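## Task

Take the top 96-well plate off stack rack K1 and place it in the yellow bin marked RECYCLE (one of three look-alike bins). At the end all three bins stand upright, the bottom plate is still sitting in K1 unchanged, and the plate rests in the bin on its own without the gripper supporting it. Open the gripper and withdraw the arm at the end.

## Robot and tools

Robot: one arm with a two-finger parallel gripper, driven in a physics simulation. The gripper's fingers point along its own +z axis and close along its own y axis. The reported hand position is the spot between the finger pads, roughly 1 cm short of the fingertips. Joints, base to tip: waist (-2.618 to 3.054 rad), shoulder (0.000 to 3.142), elbow (0.000 to 3.142), wrist pitch (-1.571 to 1.571), wrist yaw (-1.571 to 1.571), wrist roll (-2.094 to 2.094). The elbow cannot go fully straight.

Frames: results report end_effector_position (metres) and end_effector_quat_wxyz in the scene frame, whose origin sits on the table surface under the arm base; +z is up, and looking along +x, +y is to the left. The base may be slightly tilted, and the printed position may be a bit wrong, especially far out. Motion commands, however, are offsets in the gripper's own axes.

The row: every motion uses a row of 7 numbers, each in [-1, 1]: dx, dy, dz, rx, ry, rz, opening. The first six are a relative offset, not a pose: a displacement and a rotation vector (rx, ry, rz together) expressed in the gripper frame, counted from the gripper pose shown in the most recent result that reports it (before any such result in a scene, and for a second or later call within one reply, counted from where the hand is when the action begins). Scale: 1.0 equals 0.6 m of travel or 180 degrees of turn. The seventh number, opening, is absolute: +1 fully open (0.094 m gap), -1 closed. All zeros is not a pause; it pulls the hand back to the reference pose.

execute_actions takes "actions", a list holding one item or none, and optional "pictures" (boolean). An empty list just reports the state. An action {"rows": [[7 numbers], ...], "steps": n} has 1 to 15 rows and n up to 15 control steps (each 1/30 s, default 15); one row per step, the final row repeats if rows run out, and every row is counted from the same reference pose, not from the row before. A wait {"steps": n} with n up to 300 sends nothing and returns once n steps have elapsed since the previous result. A rejected call sends nothing.

move takes "target" (one 7-number row as above, an offset from the reference pose) and "speed" in m/s, 0.002 to 0.5, default 0.25 (rotation capped at twice that in rad/s). It drives the hand along a straight path lasting 0.5 to 10 s; longer paths are cut at 10 s before arriving. It turns the short way, does not slow for obstacles, and the hand may lag, drift off line, or overshoot the speed, notably with the arm near full stretch. The opening is applied at the start. Its result adds a "move:" line: done (settled near target), or off_target, moving, held, fault, plus which limits acted, and the remaining distance. limits=paced means the sent pose was clipped; limits=held means a safety check blocked some steps, after which motion can jump faster than requested.

wait takes "seconds" (0 to 10) and lets the scene run without new commands. zoom_image takes "camera" (cam_head_left, cam_head_right, cam_high, cam_low or cam_wrist) and "region" [x0, y0, x1, y1] in image pixels from the top-left, at most 504 by 504, and returns an enlarged view of that camera's latest image. finished_scene takes "scene" (1 or 2), ends that scene for good, reports success and starts the next task. The simulation keeps running while you compose replies.

Controller behaviour: each step the commanded pose is clipped to within 70 mm and 16 degrees of the measured pose, then pursued by damped inverse kinematics, favouring position over orientation. After an action the arm only continues to the last clipped pose, so a far target needs several actions; check the reported pose and send the remainder. Joint friction may leave the hand up to about 31 mm short, and tiny commands may not move it at all. Because offsets count from the measured pose, repeating a small push into something rigid does not press harder, but against something yielding it does advance.

Result lines: Joint positions and Joint velocities list the six joints then the finger gap (m, m/s). grip_measured is the measured opening on the command scale (readings may be off by about 1 mm consistently). "pose unreachable" means the clearance check altered or blocked the command; HELD marks each step where that happened. The mount under the base counts as arm for that check. "Hand target" shows where the controller is currently steering. FAULT lines report stops.

Gripping: to hold the plate, command an opening below grip_measured; about 0.03 below holds firmly, smaller differences hold lighter. Pad force tops out near 50 to 62 N. Holding loads warms motors: MOTOR HOT appears at 75 °C, 90 °C causes a 10 s stop, and at 100 °C the arm goes limp and drops. Do not hold the plate longer than needed.

Cameras: cam_head_left, cam_head_right, cam_high, cam_low, cam_wrist, each 504x504, with calibration given (intrinsics, distortion, world-to-camera transforms), accurate to a few degrees and millimetres.

Avoid: dropping or slipping the plate, fast impacts, aiming far beyond a contact (presses hard), tipping any bin, disturbing the lower plate in K1, and pushing anything off the table. Occasional random tugs or nudges may occur. Only release once the whole plate is inside the bin, then open and pull the gripper away before ending the scene.

Each tool is called after "Emit:" as name(argument=value, ...), one argument or row to a line, values as JSON.

## Session

Emit:
execute_actions(
  actions=[],
)

Scene clock: 0.00 s of 8400.00 s.
end_effector_position=(+0.4153, +0.4401, +0.2633) grip_measured=+1.000 end_effector_quat_wxyz=(+0.395, -0.574, +0.712, -0.090)
Joint positions: [ 1.001  1.262  1.319  0.002  0.655 -0.801  0.094]
Joint velocities: [-0.012 -0.002  0.012 -0.066  0.022  0.007  0.   ]
Motor temperatures (°C, as the motors report them): [27 27 28 28 27 25]
Hand target: +0.415, +0.440, +0.263; +0.395, -0.574, +0.712, -0.090
camera_calibration (this result's frames):
cam_wrist: T_world_to_cam=[[0.753396, -0.320148, 0.574369, -0.325399], [-0.288764, -0.945825, -0.148424, 0.610885], [0.590771, -0.0540354, -0.805028, 0.11893], [0, 0, 0, 1]] pos_world=[0.351296, 0.480042, 0.373312]

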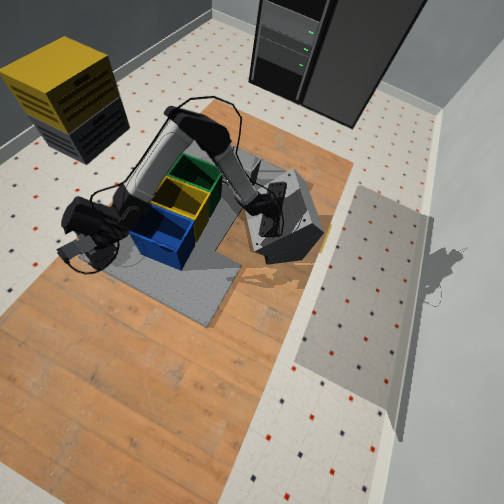

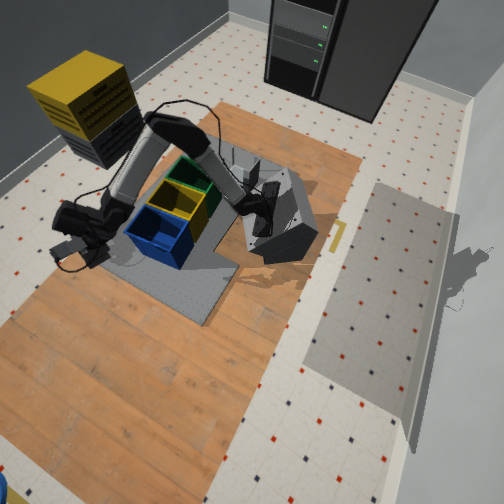

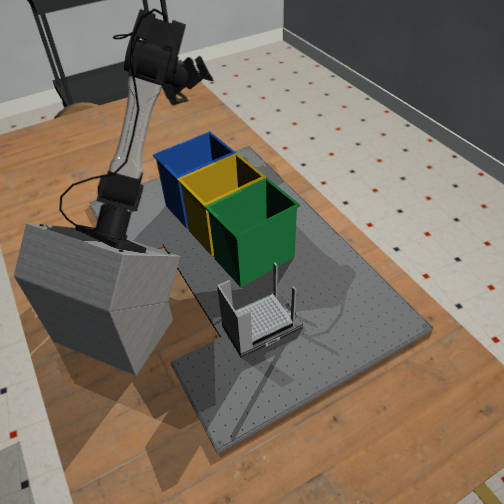

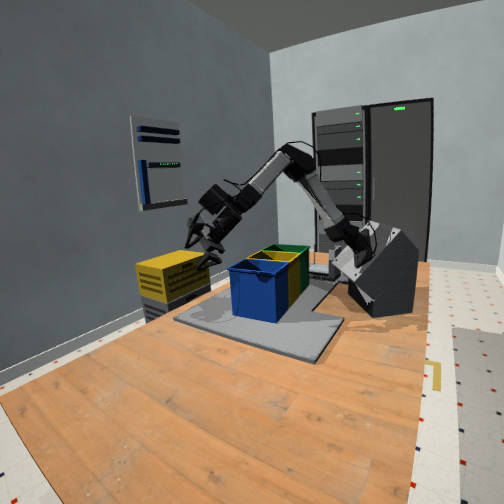

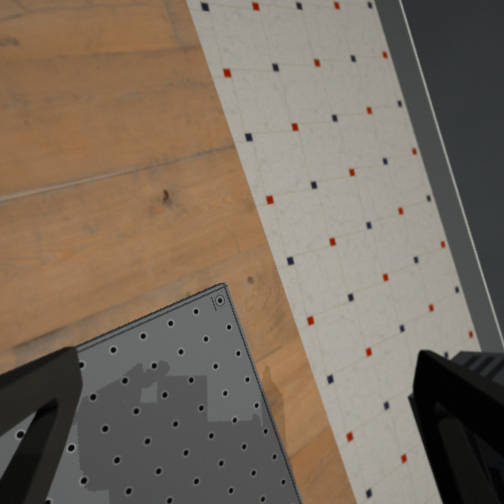

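Emit:
move(
  target=[0.952,-0.148,-0.538,-0.064,0.279,0.405,1],
)

Scene clock: 14.80 s of 8400.00 s.
end_effector_position=(+0.2413, -0.2027, +0.2668) grip_measured=+1.000 end_effector_quat_wxyz=(+0.008, -0.007, +1.000, +0.003)
Joint positions: [-1.41   1.928  1.31  -1.272 -0.757 -1.392  0.094]
Joint velocities: [ 0.012  0.007 -0.007  0.022 -0.051 -0.007  0.   ]
Motor temperatures (°C, as the motors report them): [27 30 30 30 27 25]
Hand target: +0.240, -0.206, +0.272; +0.006, +0.001, +1.000, -0.001
Off the commanded pose: 0.009 m, 1 deg.
After step 90, 8.17 s passed at rest.
move: done; limits=paced
camera_calibration (this result's frames):
cam_wrist: T_world_to_cam=[[0.0165727, -0.999719, -0.0169292, -0.204303], [-0.922391, -0.0218212, 0.385642, 0.150917], [-0.385903, 0.00922419, -0.922493, 0.469686], [0, 0, 0, 1]] pos_world=[0.323844, -0.205285, 0.371624]

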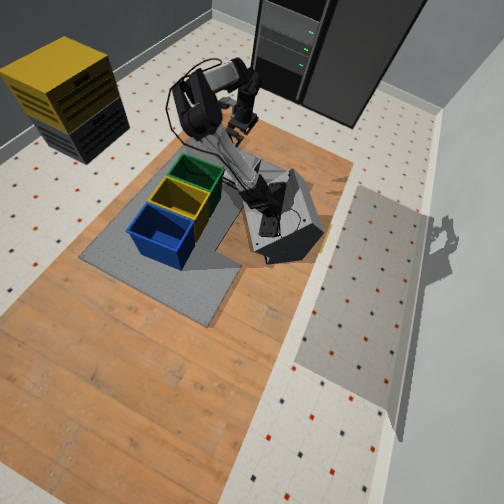

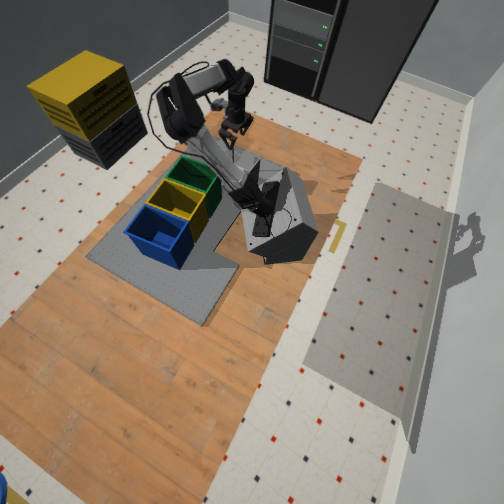

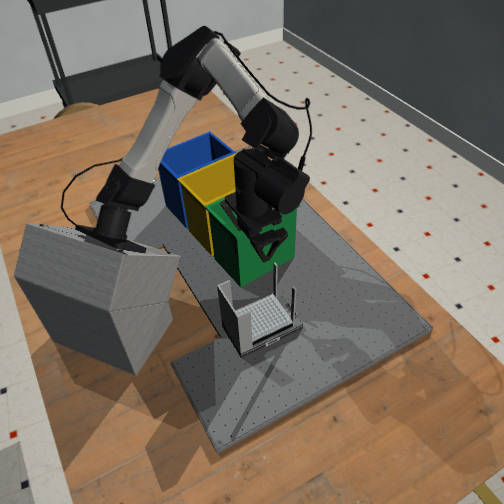

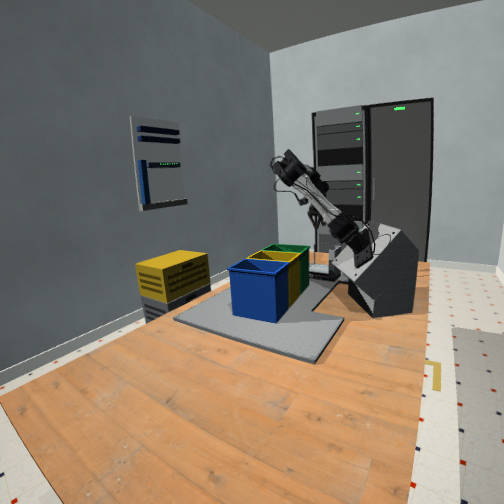

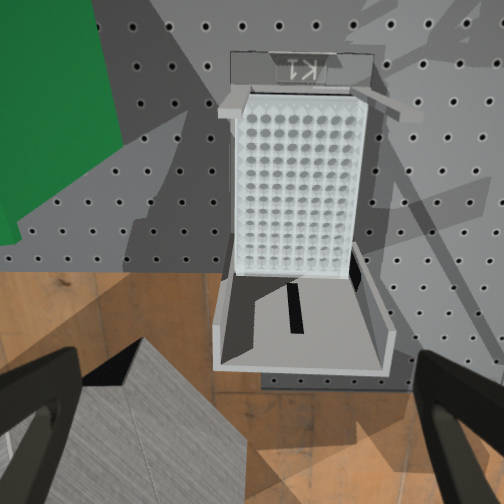

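Emit:
move(
  target=[-0.013,-0.049,0.155,0,0,0.01,1],
)

Scene clock: 19.43 s of 8400.00 s.
end_effector_position=(+0.2513, -0.2325, +0.1761) grip_measured=+1.000 end_effector_quat_wxyz=(+0.004, +0.002, +1.000, +0.002)
Joint positions: [-1.218  2.06   1.203 -0.85  -0.794 -1.11   0.094]
Joint velocities: [-0.007 -0.002  0.027  0.037 -0.022  0.066  0.   ]
Motor temperatures (°C, as the motors report them): [28 30 30 30 27 25]
Hand target: +0.249, -0.230, +0.173; +0.007, +0.008, +1.000, +0.005
Off the commanded pose: 0.003 m, 1 deg.
move: done
camera_calibration (this result's frames):
cam_wrist: T_world_to_cam=[[-0.00215745, -0.999874, -0.0156958, -0.23133], [-0.920027, -0.00416572, 0.391832, 0.196921], [-0.391848, 0.0152859, -0.919903, 0.392615], [0, 0, 0, 1]] pos_world=[0.334519, -0.236482, 0.280377]

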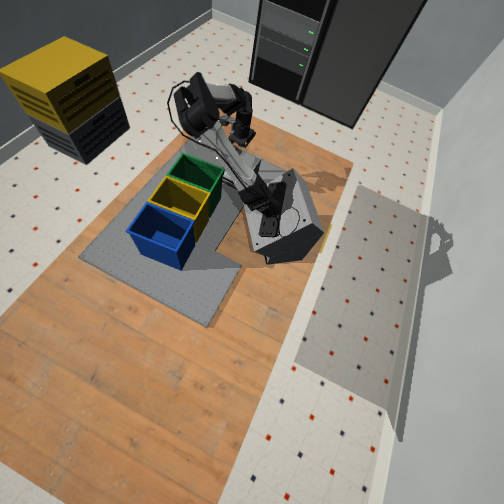

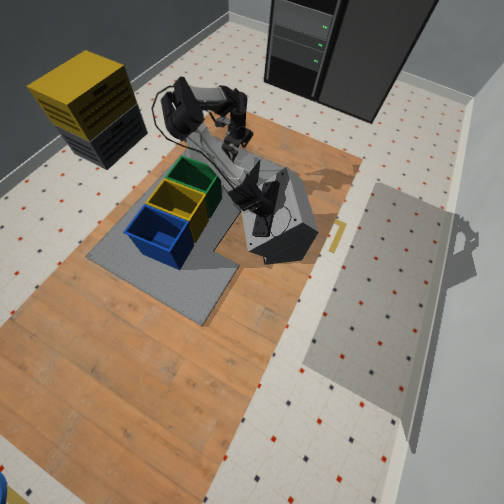

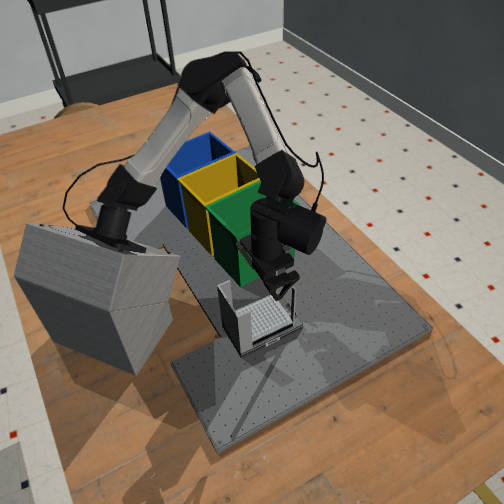

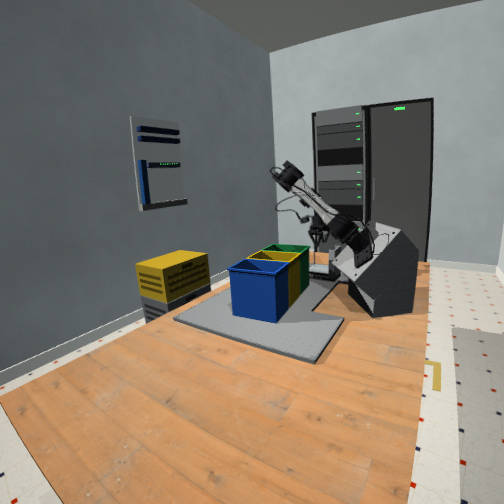

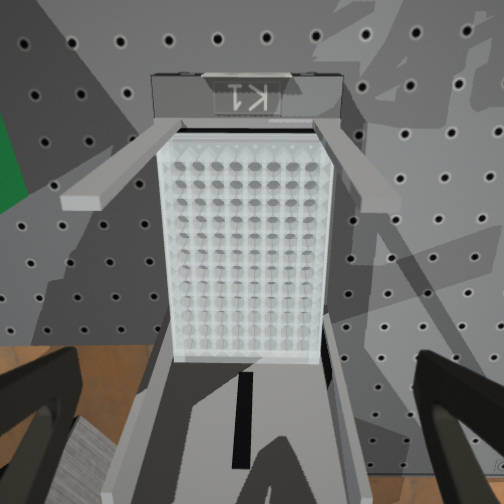

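Emit:
move(
  target=[0.003,0.002,0.142,0.008,0,0.005,1],
  speed=0.15,
)

Scene clock: 24.97 s of 8400.00 s.
end_effector_position=(+0.2554, -0.2312, +0.0944) grip_measured=+1.000 end_effector_quat_wxyz=(+0.008, +0.002, +1.000, -0.009)
Joint positions: [-1.034  2.136  1.05  -0.401 -0.793 -0.826  0.094]
Joint velocities: [-0.012 -0.002  0.002 -0.022  0.081  0.037  0.   ]
Motor temperatures (°C, as the motors report them): [29 31 30 30 27 25]
Hand target: +0.249, -0.230, +0.091; +0.003, +0.010, +1.000, -0.008
Off the commanded pose: 0.006 m, 1 deg.
After step 90, 1.27 s passed at rest.
move: done
camera_calibration (this result's frames):
cam_wrist: T_world_to_cam=[[-0.00208984, -0.999979, 0.00607525, -0.233401], [-0.923015, 0.00426644, 0.384741, 0.236102], [-0.384759, -0.0048035, -0.923005, 0.312896], [0, 0, 0, 1]] pos_world=[0.337827, -0.2329, 0.199384]

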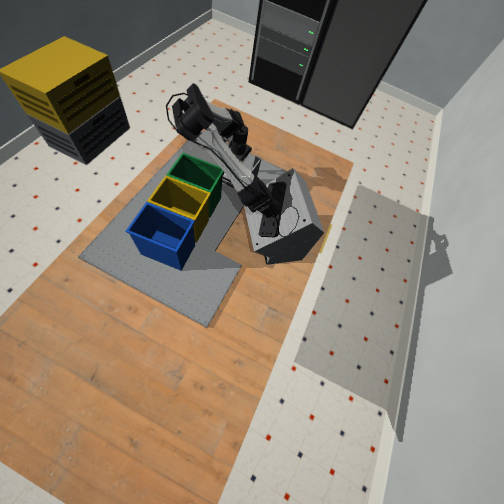

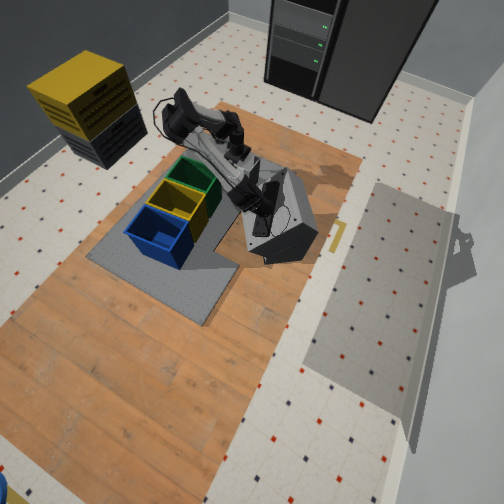

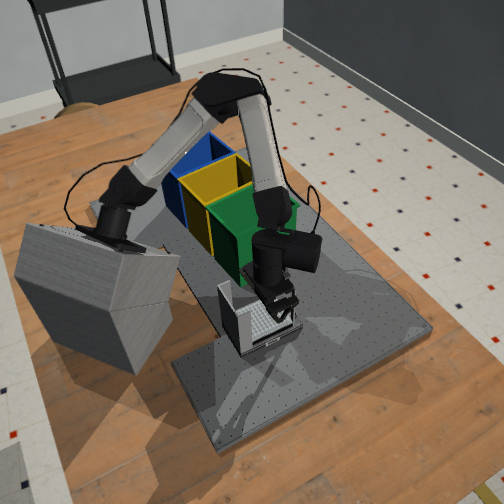

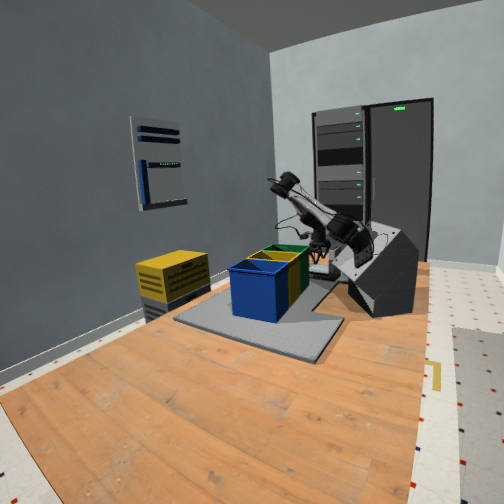

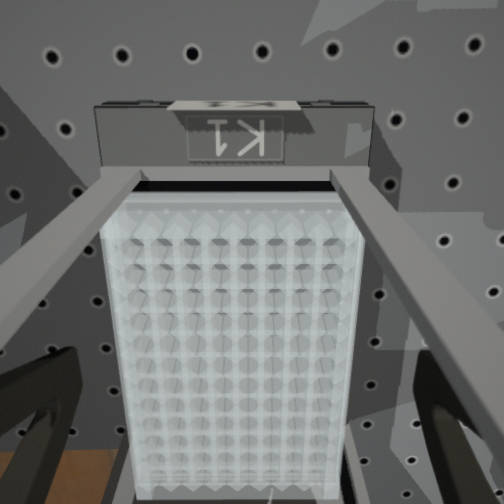

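Emit:
move(
  target=[0.028,0.007,0.056,0,0,0.003,1],
  speed=0.05,
)

Emit:
zoom_image(
  camera="cam_high",
  region=[210, 260, 320, 370],
)

Scene clock: 31.97 s of 8400.00 s.
end_effector_position=(+0.2453, -0.2291, +0.0656) grip_measured=+1.000 end_effector_quat_wxyz=(+0.013, -0.000, +1.000, -0.010)
Joint positions: [-0.987  2.188  0.98  -0.218 -0.793 -0.754  0.094]
Joint velocities: [-0.017 -0.007 -0.002  0.095 -0.022  0.066  0.   ]
Motor temperatures (°C, as the motors report them): [30 31 30 29 27 25]
Hand target: +0.239, -0.227, +0.061; +0.008, +0.007, +1.000, -0.008
Off the commanded pose: 0.008 m, 1 deg.
After step 90, 2.77 s passed at rest.
move: done
camera_calibration (this result's frames):
cam_wrist: T_world_to_cam=[[0.00259357, -0.999954, 0.00922687, -0.232497], [-0.927017, 0.00105601, 0.375018, 0.238699], [-0.375011, -0.0095261, -0.926971, 0.279155], [0, 0, 0, 1]] pos_world=[0.326567, -0.230079, 0.171397]

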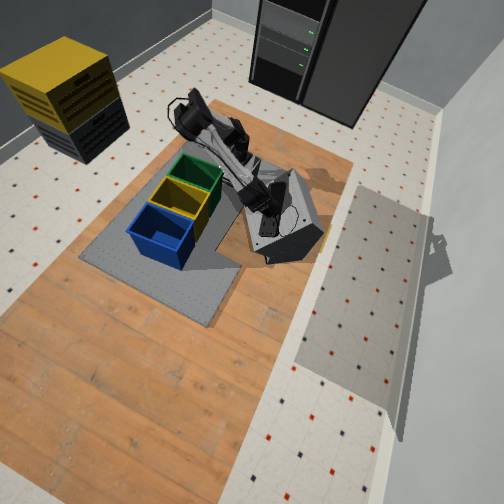

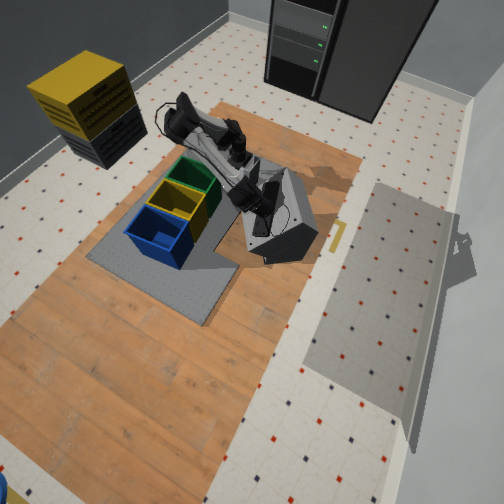

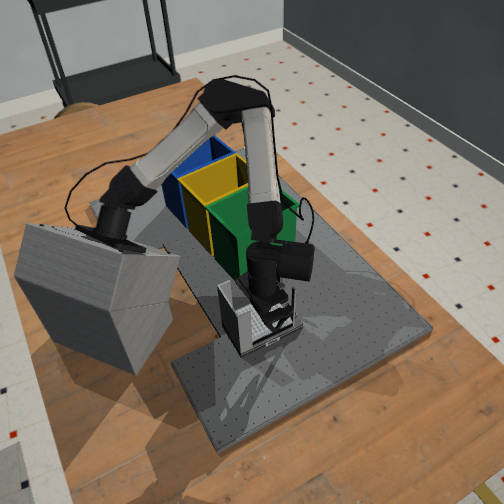

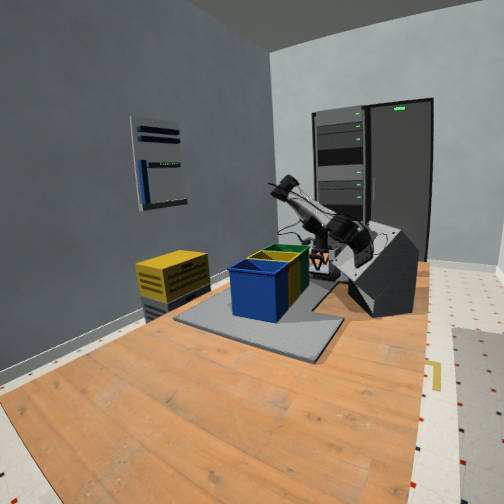

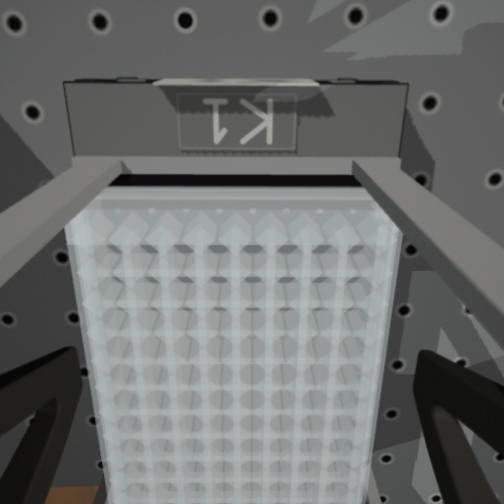

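Region (210, 260, 320, 370) of cam_high's 504x504 image, scaled by 4.582, with more detail than that image has.

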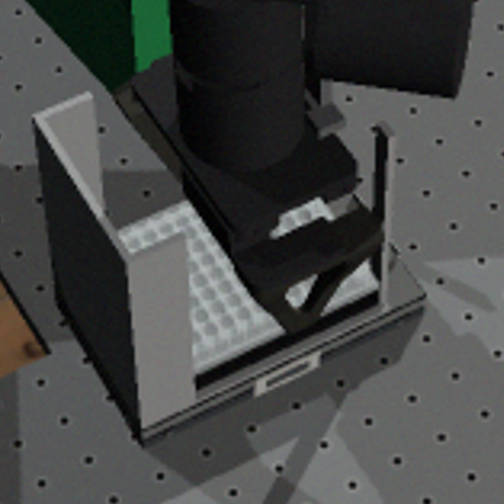

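Emit:
move(
  target=[0.013,0.009,0.017,0,0.003,0.006,1],
  speed=0.03,
)

Emit:
execute_actions(
  actions=[
    {"rows":[[0,0,0,0,0,0,0.67]],"steps":15},
  ],
)

Emit:
zoom_image(
  camera="cam_high",
  region=[210, 260, 320, 370],
)

Scene clock: 38.73 s of 8400.00 s.
end_effector_position=(+0.2444, -0.2252, +0.0600) grip_measured=+1.000 end_effector_quat_wxyz=(+0.014, +0.002, +1.000, -0.010)
Joint positions: [-0.971  2.188  0.958 -0.177 -0.791 -0.724  0.094]
Joint velocities: [-0.007 -0.007 -0.012  0.007 -0.007  0.11   0.   ]
Motor temperatures (°C, as the motors report them): [30 31 29 29 27 25]
Hand target: +0.238, -0.224, +0.055; +0.009, +0.009, +1.000, -0.010
Off the commanded pose: 0.008 m, 1 deg.
After step 90, 3.07 s passed at rest.
move: done
camera_calibration (this result's frames):
cam_wrist: T_world_to_cam=[[-0.0024583, -0.999953, 0.00942537, -0.227357], [-0.927729, 0.00579856, 0.37321, 0.241278], [-0.373247, -0.00782673, -0.927699, 0.273654], [0, 0, 0, 1]] pos_world=[0.325422, -0.226604, 0.165964]

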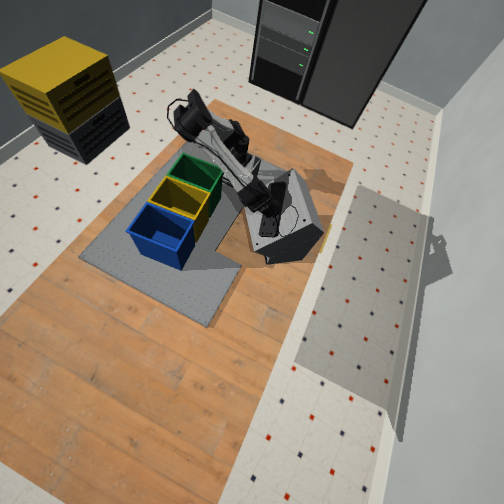

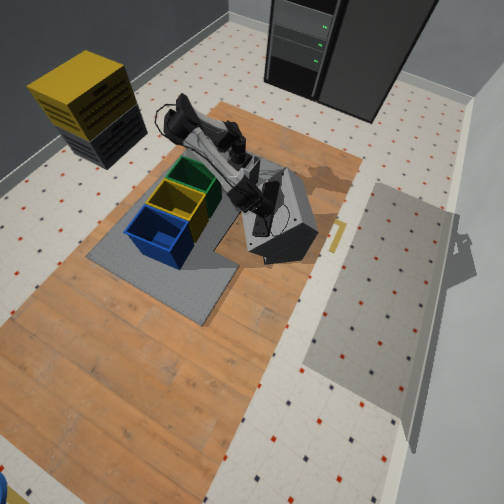

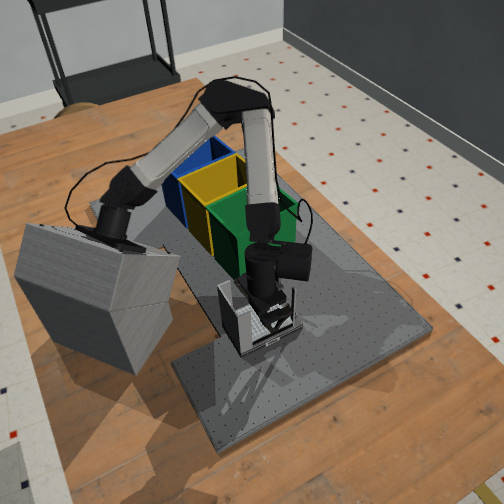

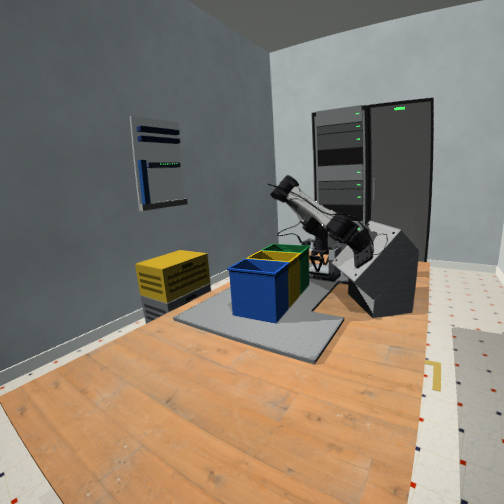

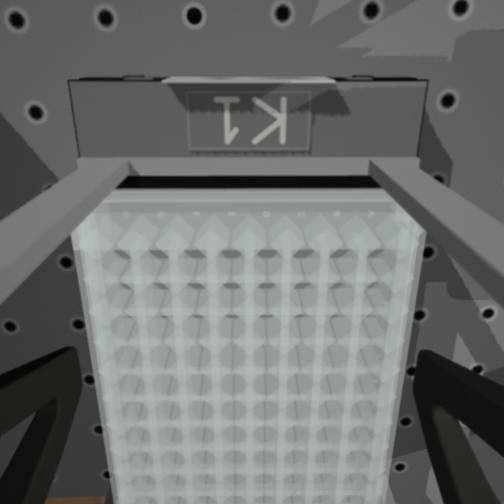

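Scene clock: 39.23 s of 8400.00 s.
end_effector_position=(+0.2444, -0.2252, +0.0600) grip_measured=+0.699 end_effector_quat_wxyz=(+0.014, +0.002, +1.000, -0.010)
Joint positions: [-0.971  2.188  0.958 -0.177 -0.791 -0.724  0.08 ]
Joint velocities: [ 0.007 -0.007 -0.017 -0.022  0.007 -0.022  0.001]
Motor temperatures (°C, as the motors report them): [30 31 29 29 27 25]
Hand target: +0.244, -0.225, +0.060; +0.014, +0.002, +1.000, -0.010
Off the commanded pose: 0.000 m, 0 deg.
Steps of this call (steps 1 to 15: all 15 steps of this action). Readings (end_effector_position):
1: (+0.2444, -0.2252, +0.0600)
2: (+0.2444, -0.2252, +0.0600)
4: (+0.2444, -0.2252, +0.0600)
8: (+0.2444, -0.2252, +0.0600)
15: the state above
camera_calibration (this result's frames):
cam_wrist: T_world_to_cam=[[-0.0024583, -0.999953, 0.00942537, -0.227357], [-0.927729, 0.00579856, 0.37321, 0.241278], [-0.373247, -0.00782673, -0.927699, 0.273654], [0, 0, 0, 1]] pos_world=[0.325422, -0.226604, 0.165964]

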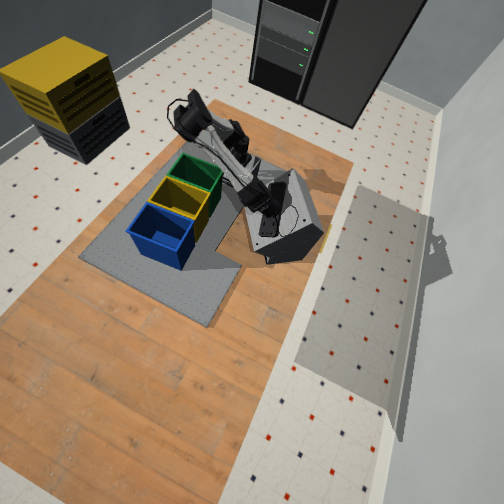

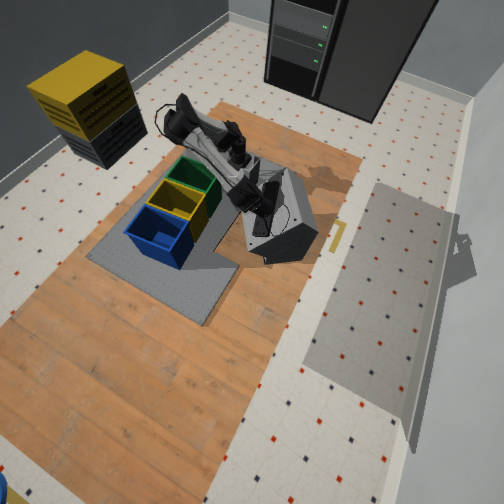

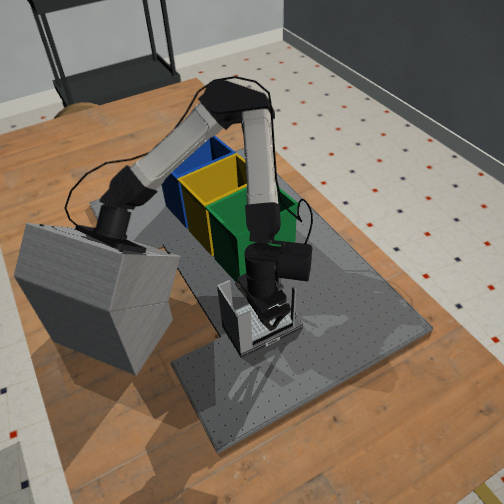

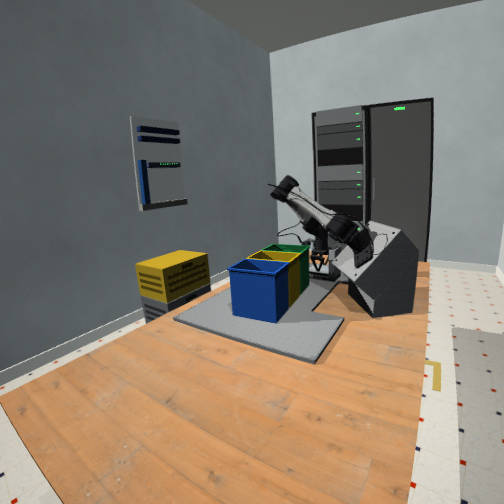

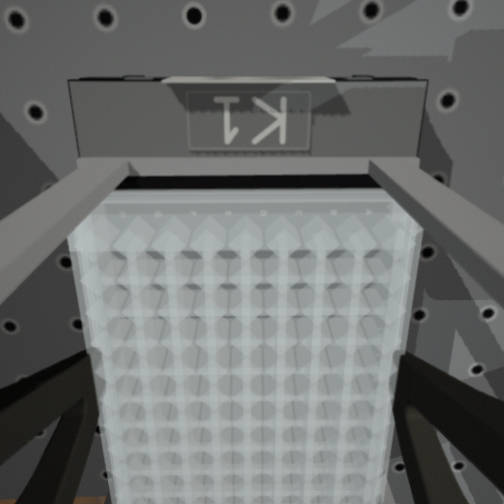

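Region (210, 260, 320, 370) of cam_high's 504x504 image, scaled by 4.582, with more detail than that image has.

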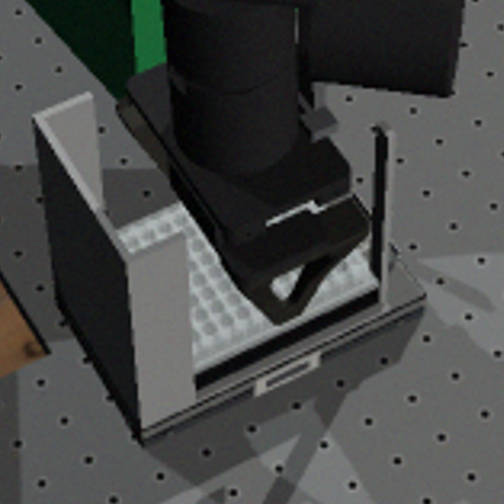

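Emit:
move(
  target=[-0.01,-0.007,-0.1,0,0,0,0.66],
  speed=0.05,
)

Scene clock: 45.73 s of 8400.00 s.
end_effector_position=(+0.2441, -0.2262, +0.1108) grip_measured=+0.699 end_effector_quat_wxyz=(+0.010, +0.004, +1.000, -0.007)
Joint positions: [-1.084  2.097  1.019 -0.461 -0.801 -0.893  0.08 ]
Joint velocities: [-0.017 -0.002  0.012 -0.037 -0.007 -0.051 -0.   ]
Motor temperatures (°C, as the motors report them): [31 31 29 29 27 25]
Hand target: +0.249, -0.229, +0.120; +0.015, +0.002, +1.000, -0.012
Off the commanded pose: 0.011 m, 1 deg.
After step 90, 2.00 s passed at rest.
move: off_target
camera_calibration (this result's frames):
cam_wrist: T_world_to_cam=[[-0.00626471, -0.999978, 0.00197685, -0.22711], [-0.924488, 0.00654528, 0.381155, 0.220611], [-0.38116, 0.000560254, -0.924509, 0.32421], [0, 0, 0, 1]] pos_world=[0.326105, -0.228731, 0.216097]

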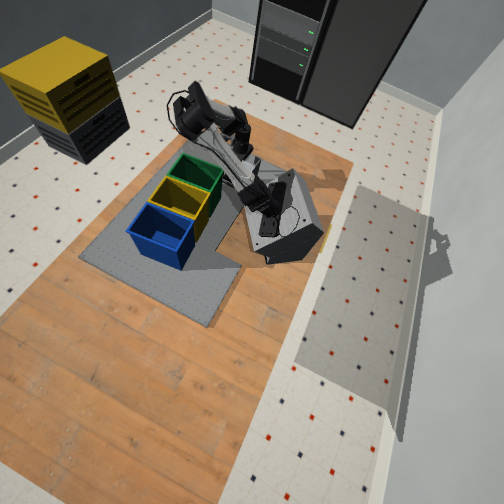

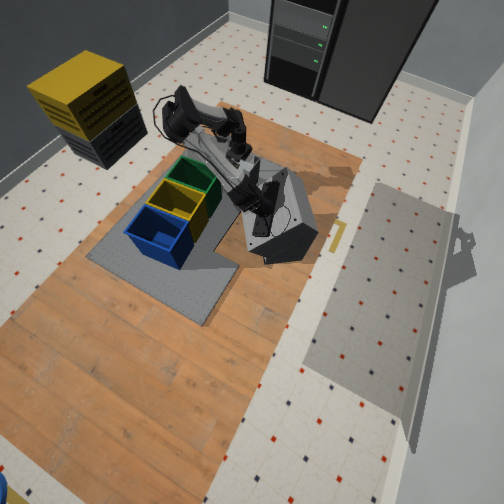

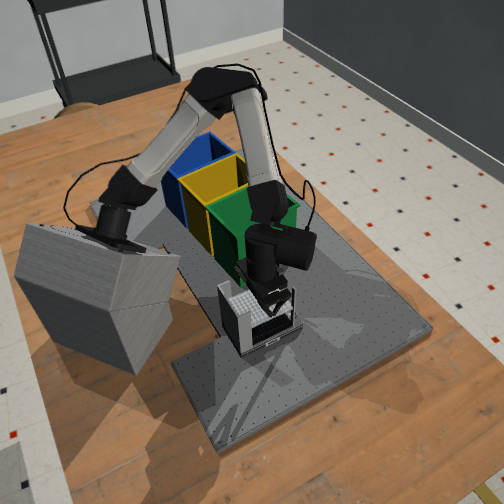

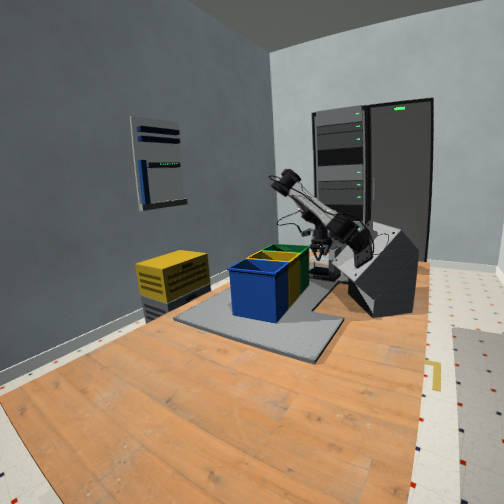

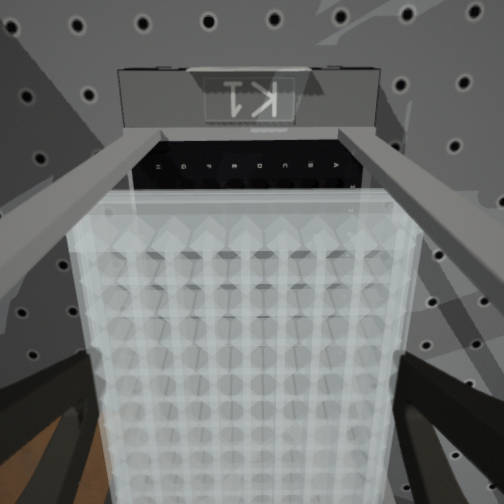

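Emit:
move(
  target=[-0.02,-0.014,-0.245,0,0,0,0.66],
  speed=0.1,
)

Emit:
move(
  target=[-0.14,0.56,0,0,0,0,0.66],
)

Scene clock: 53.67 s of 8400.00 s.
end_effector_position=(+0.2578, -0.2348, +0.2550) grip_measured=+0.699 end_effector_quat_wxyz=(+0.014, +0.004, +1.000, -0.008)
Joint positions: [-1.37   2.027  1.405 -1.198 -0.776 -1.293  0.08 ]
Joint velocities: [-0.002 -0.002  0.002 -0.11   0.007  0.022 -0.   ]
Motor temperatures (°C, as the motors report them): [32 32 30 29 27 25]
Hand target: +0.255, -0.234, +0.258; +0.011, +0.004, +1.000, -0.009
Off the commanded pose: 0.006 m, 0 deg.
After step 90, 2.37 s passed at rest.
move: done
camera_calibration (this result's frames):
cam_wrist: T_world_to_cam=[[-0.00511984, -0.99998, 0.00379271, -0.236656], [-0.927644, 0.00616577, 0.373415, 0.181038], [-0.373431, -0.00160646, -0.927657, 0.460948], [0, 0, 0, 1]] pos_world=[0.33886, -0.237027, 0.360896]

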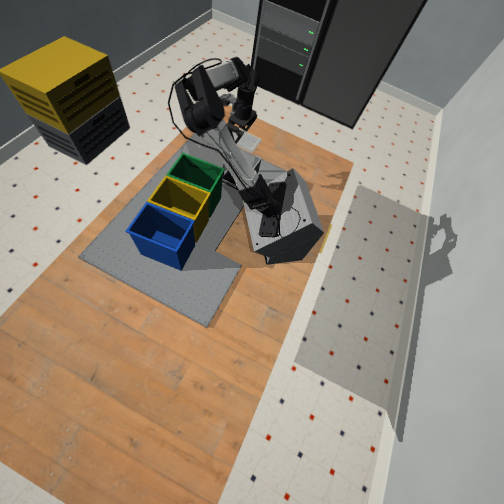

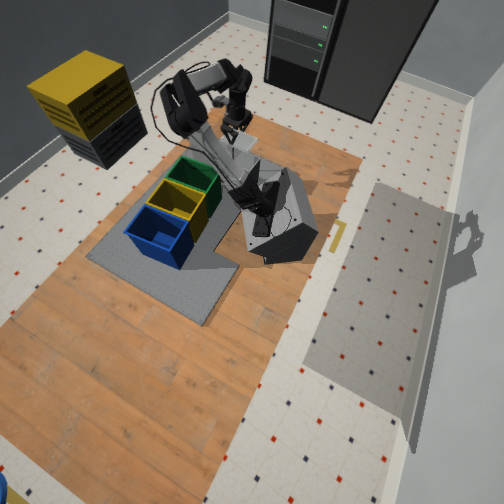

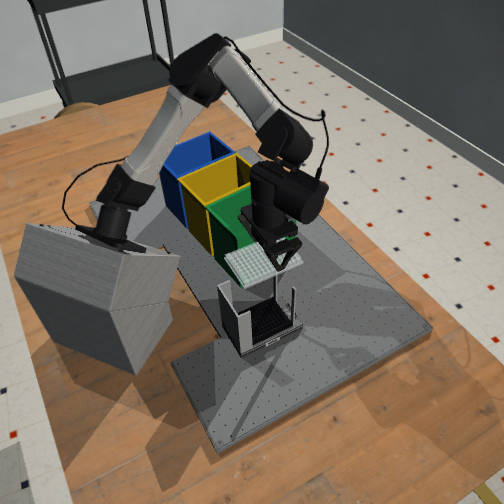

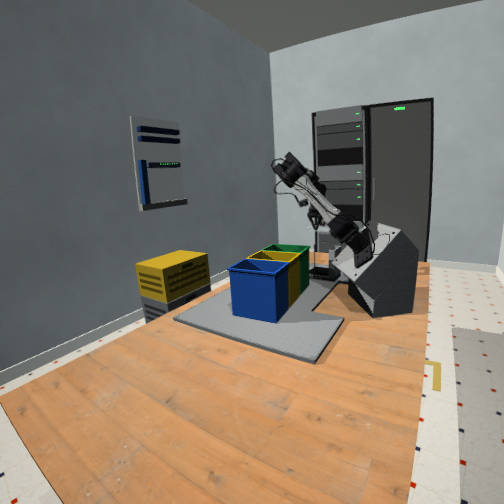

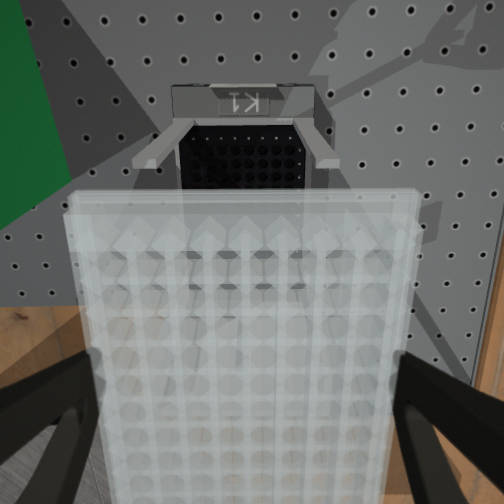

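Scene clock: 55.87 s of 8400.00 s.
end_effector_position=(+0.3459, +0.0987, +0.2454) grip_measured=+0.699 end_effector_quat_wxyz=(-0.006, +0.015, +1.000, +0.003)
Joint positions: [-0.435  1.068  1.204 -1.171 -0.609 -0.079  0.08 ]
Joint velocities: [-0.002 -0.007  0.017 -0.007 -0.022  0.037  0.   ]
Motor temperatures (°C, as the motors report them): [31 32 30 29 27 25]
Hand target: +0.352, +0.103, +0.251; +0.010, +0.004, +1.000, -0.001
Off the commanded pose: 0.007 m, 3 deg.
move: off_target
camera_calibration (this result's frames):
cam_wrist: T_world_to_cam=[[-0.0270362, -0.999495, -0.016674, 0.109882], [-0.911633, 0.0178094, 0.410619, 0.248458], [-0.410115, 0.0263022, -0.911655, 0.491489], [0, 0, 0, 1]] pos_world=[0.43104, 0.0924749, 0.347879]

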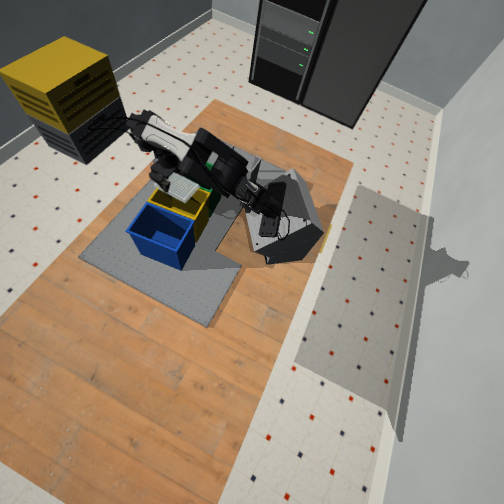

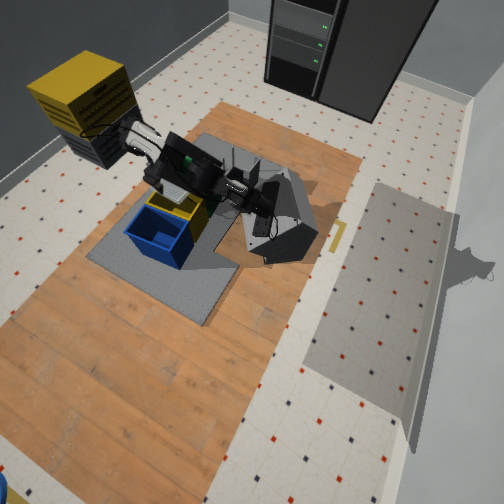

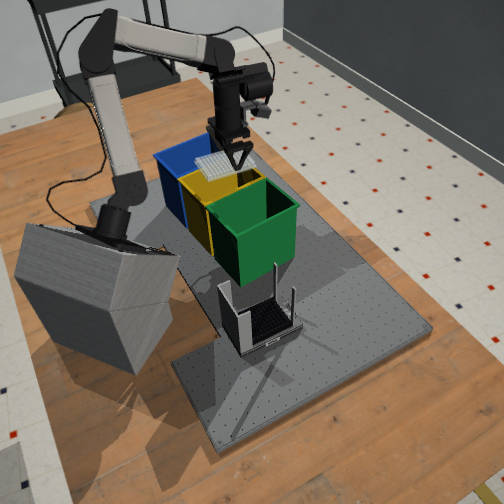

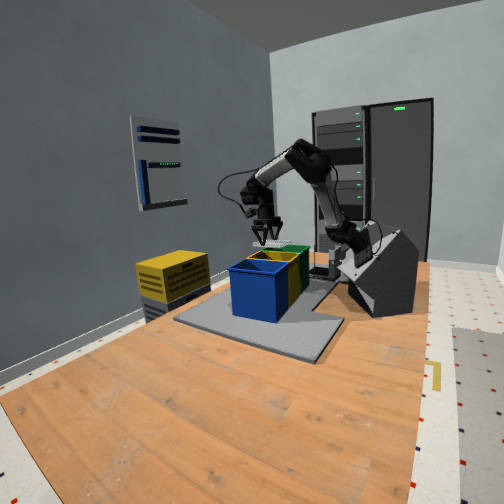

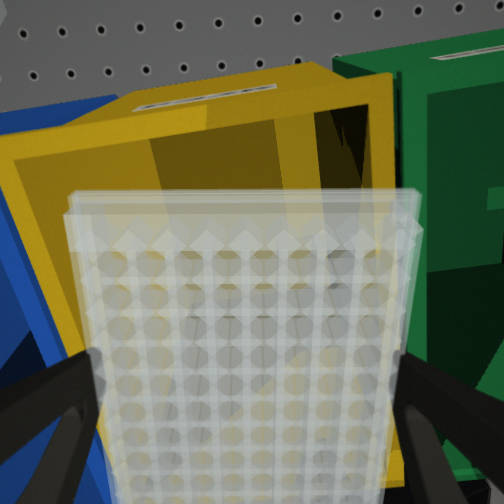

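Emit:
move(
  target=[0.025,0.012,0.04,0,-0.01,-0.053,0.66],
  speed=0.1,
)

Scene clock: 62.13 s of 8400.00 s.
end_effector_position=(+0.3314, +0.1051, +0.2208) grip_measured=+0.699 end_effector_quat_wxyz=(+0.002, -0.055, +0.998, +0.005)
Joint positions: [-0.327  0.998  1.058 -1.017 -0.555 -0.101  0.08 ]
Joint velocities: [-0.037  0.002 -0.012 -0.051 -0.007  0.037 -0.   ]
Motor temperatures (°C, as the motors report them): [31 32 30 29 27 25]
Hand target: +0.330, +0.107, +0.222; +0.009, -0.068, +0.998, +0.003
Off the commanded pose: 0.002 m, 2 deg.
After step 90, 1.93 s passed at rest.
move: done
camera_calibration (this result's frames):
cam_wrist: T_world_to_cam=[[0.111941, -0.993499, -0.0206878, 0.0696648], [-0.911786, -0.110967, 0.395388, 0.262212], [-0.395113, -0.0253974, -0.918281, 0.464963], [0, 0, 0, 1]] pos_world=[0.414997, 0.110118, 0.324733]

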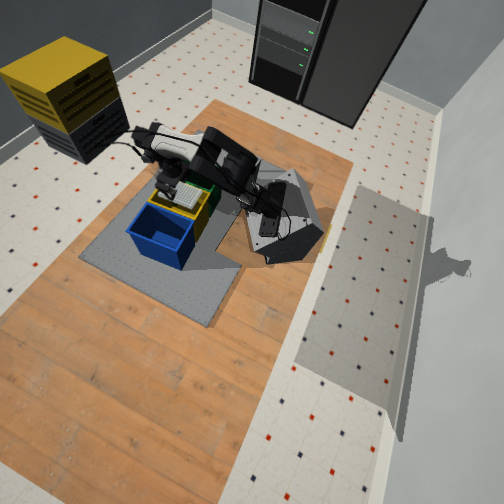

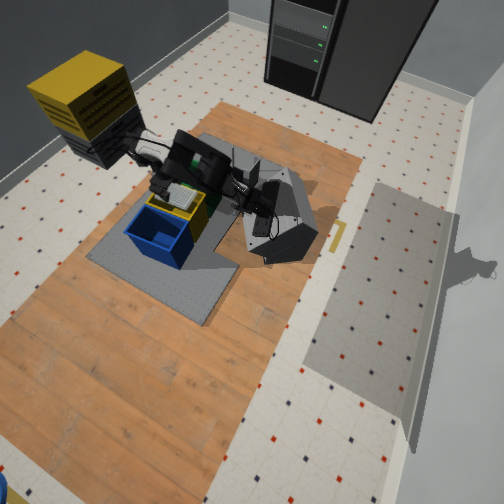

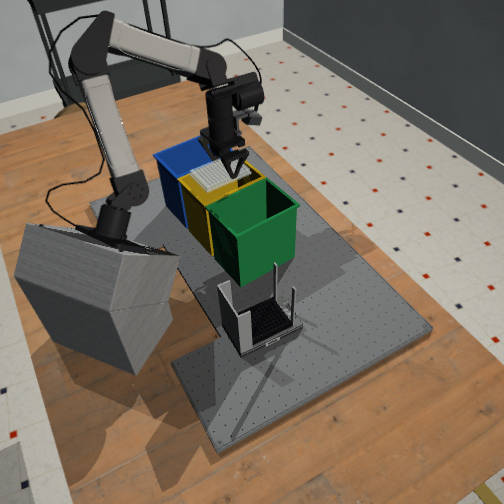

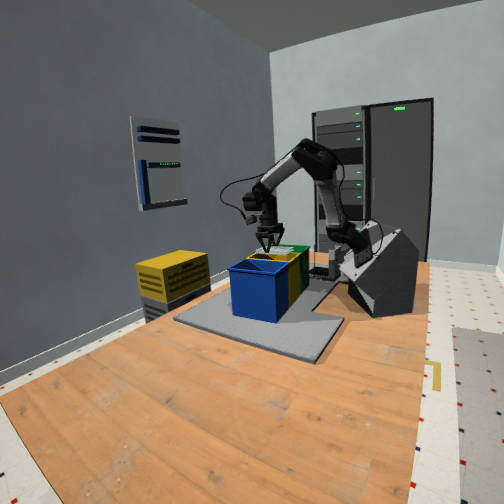

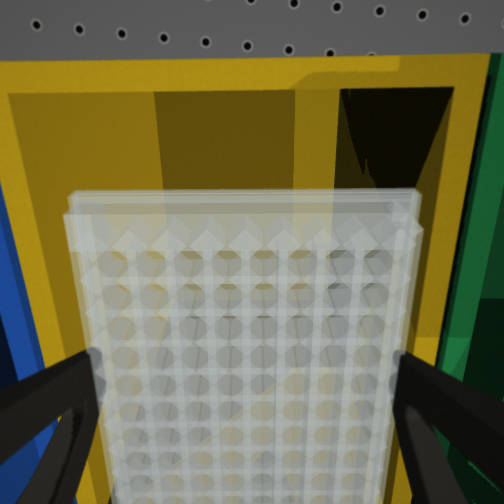

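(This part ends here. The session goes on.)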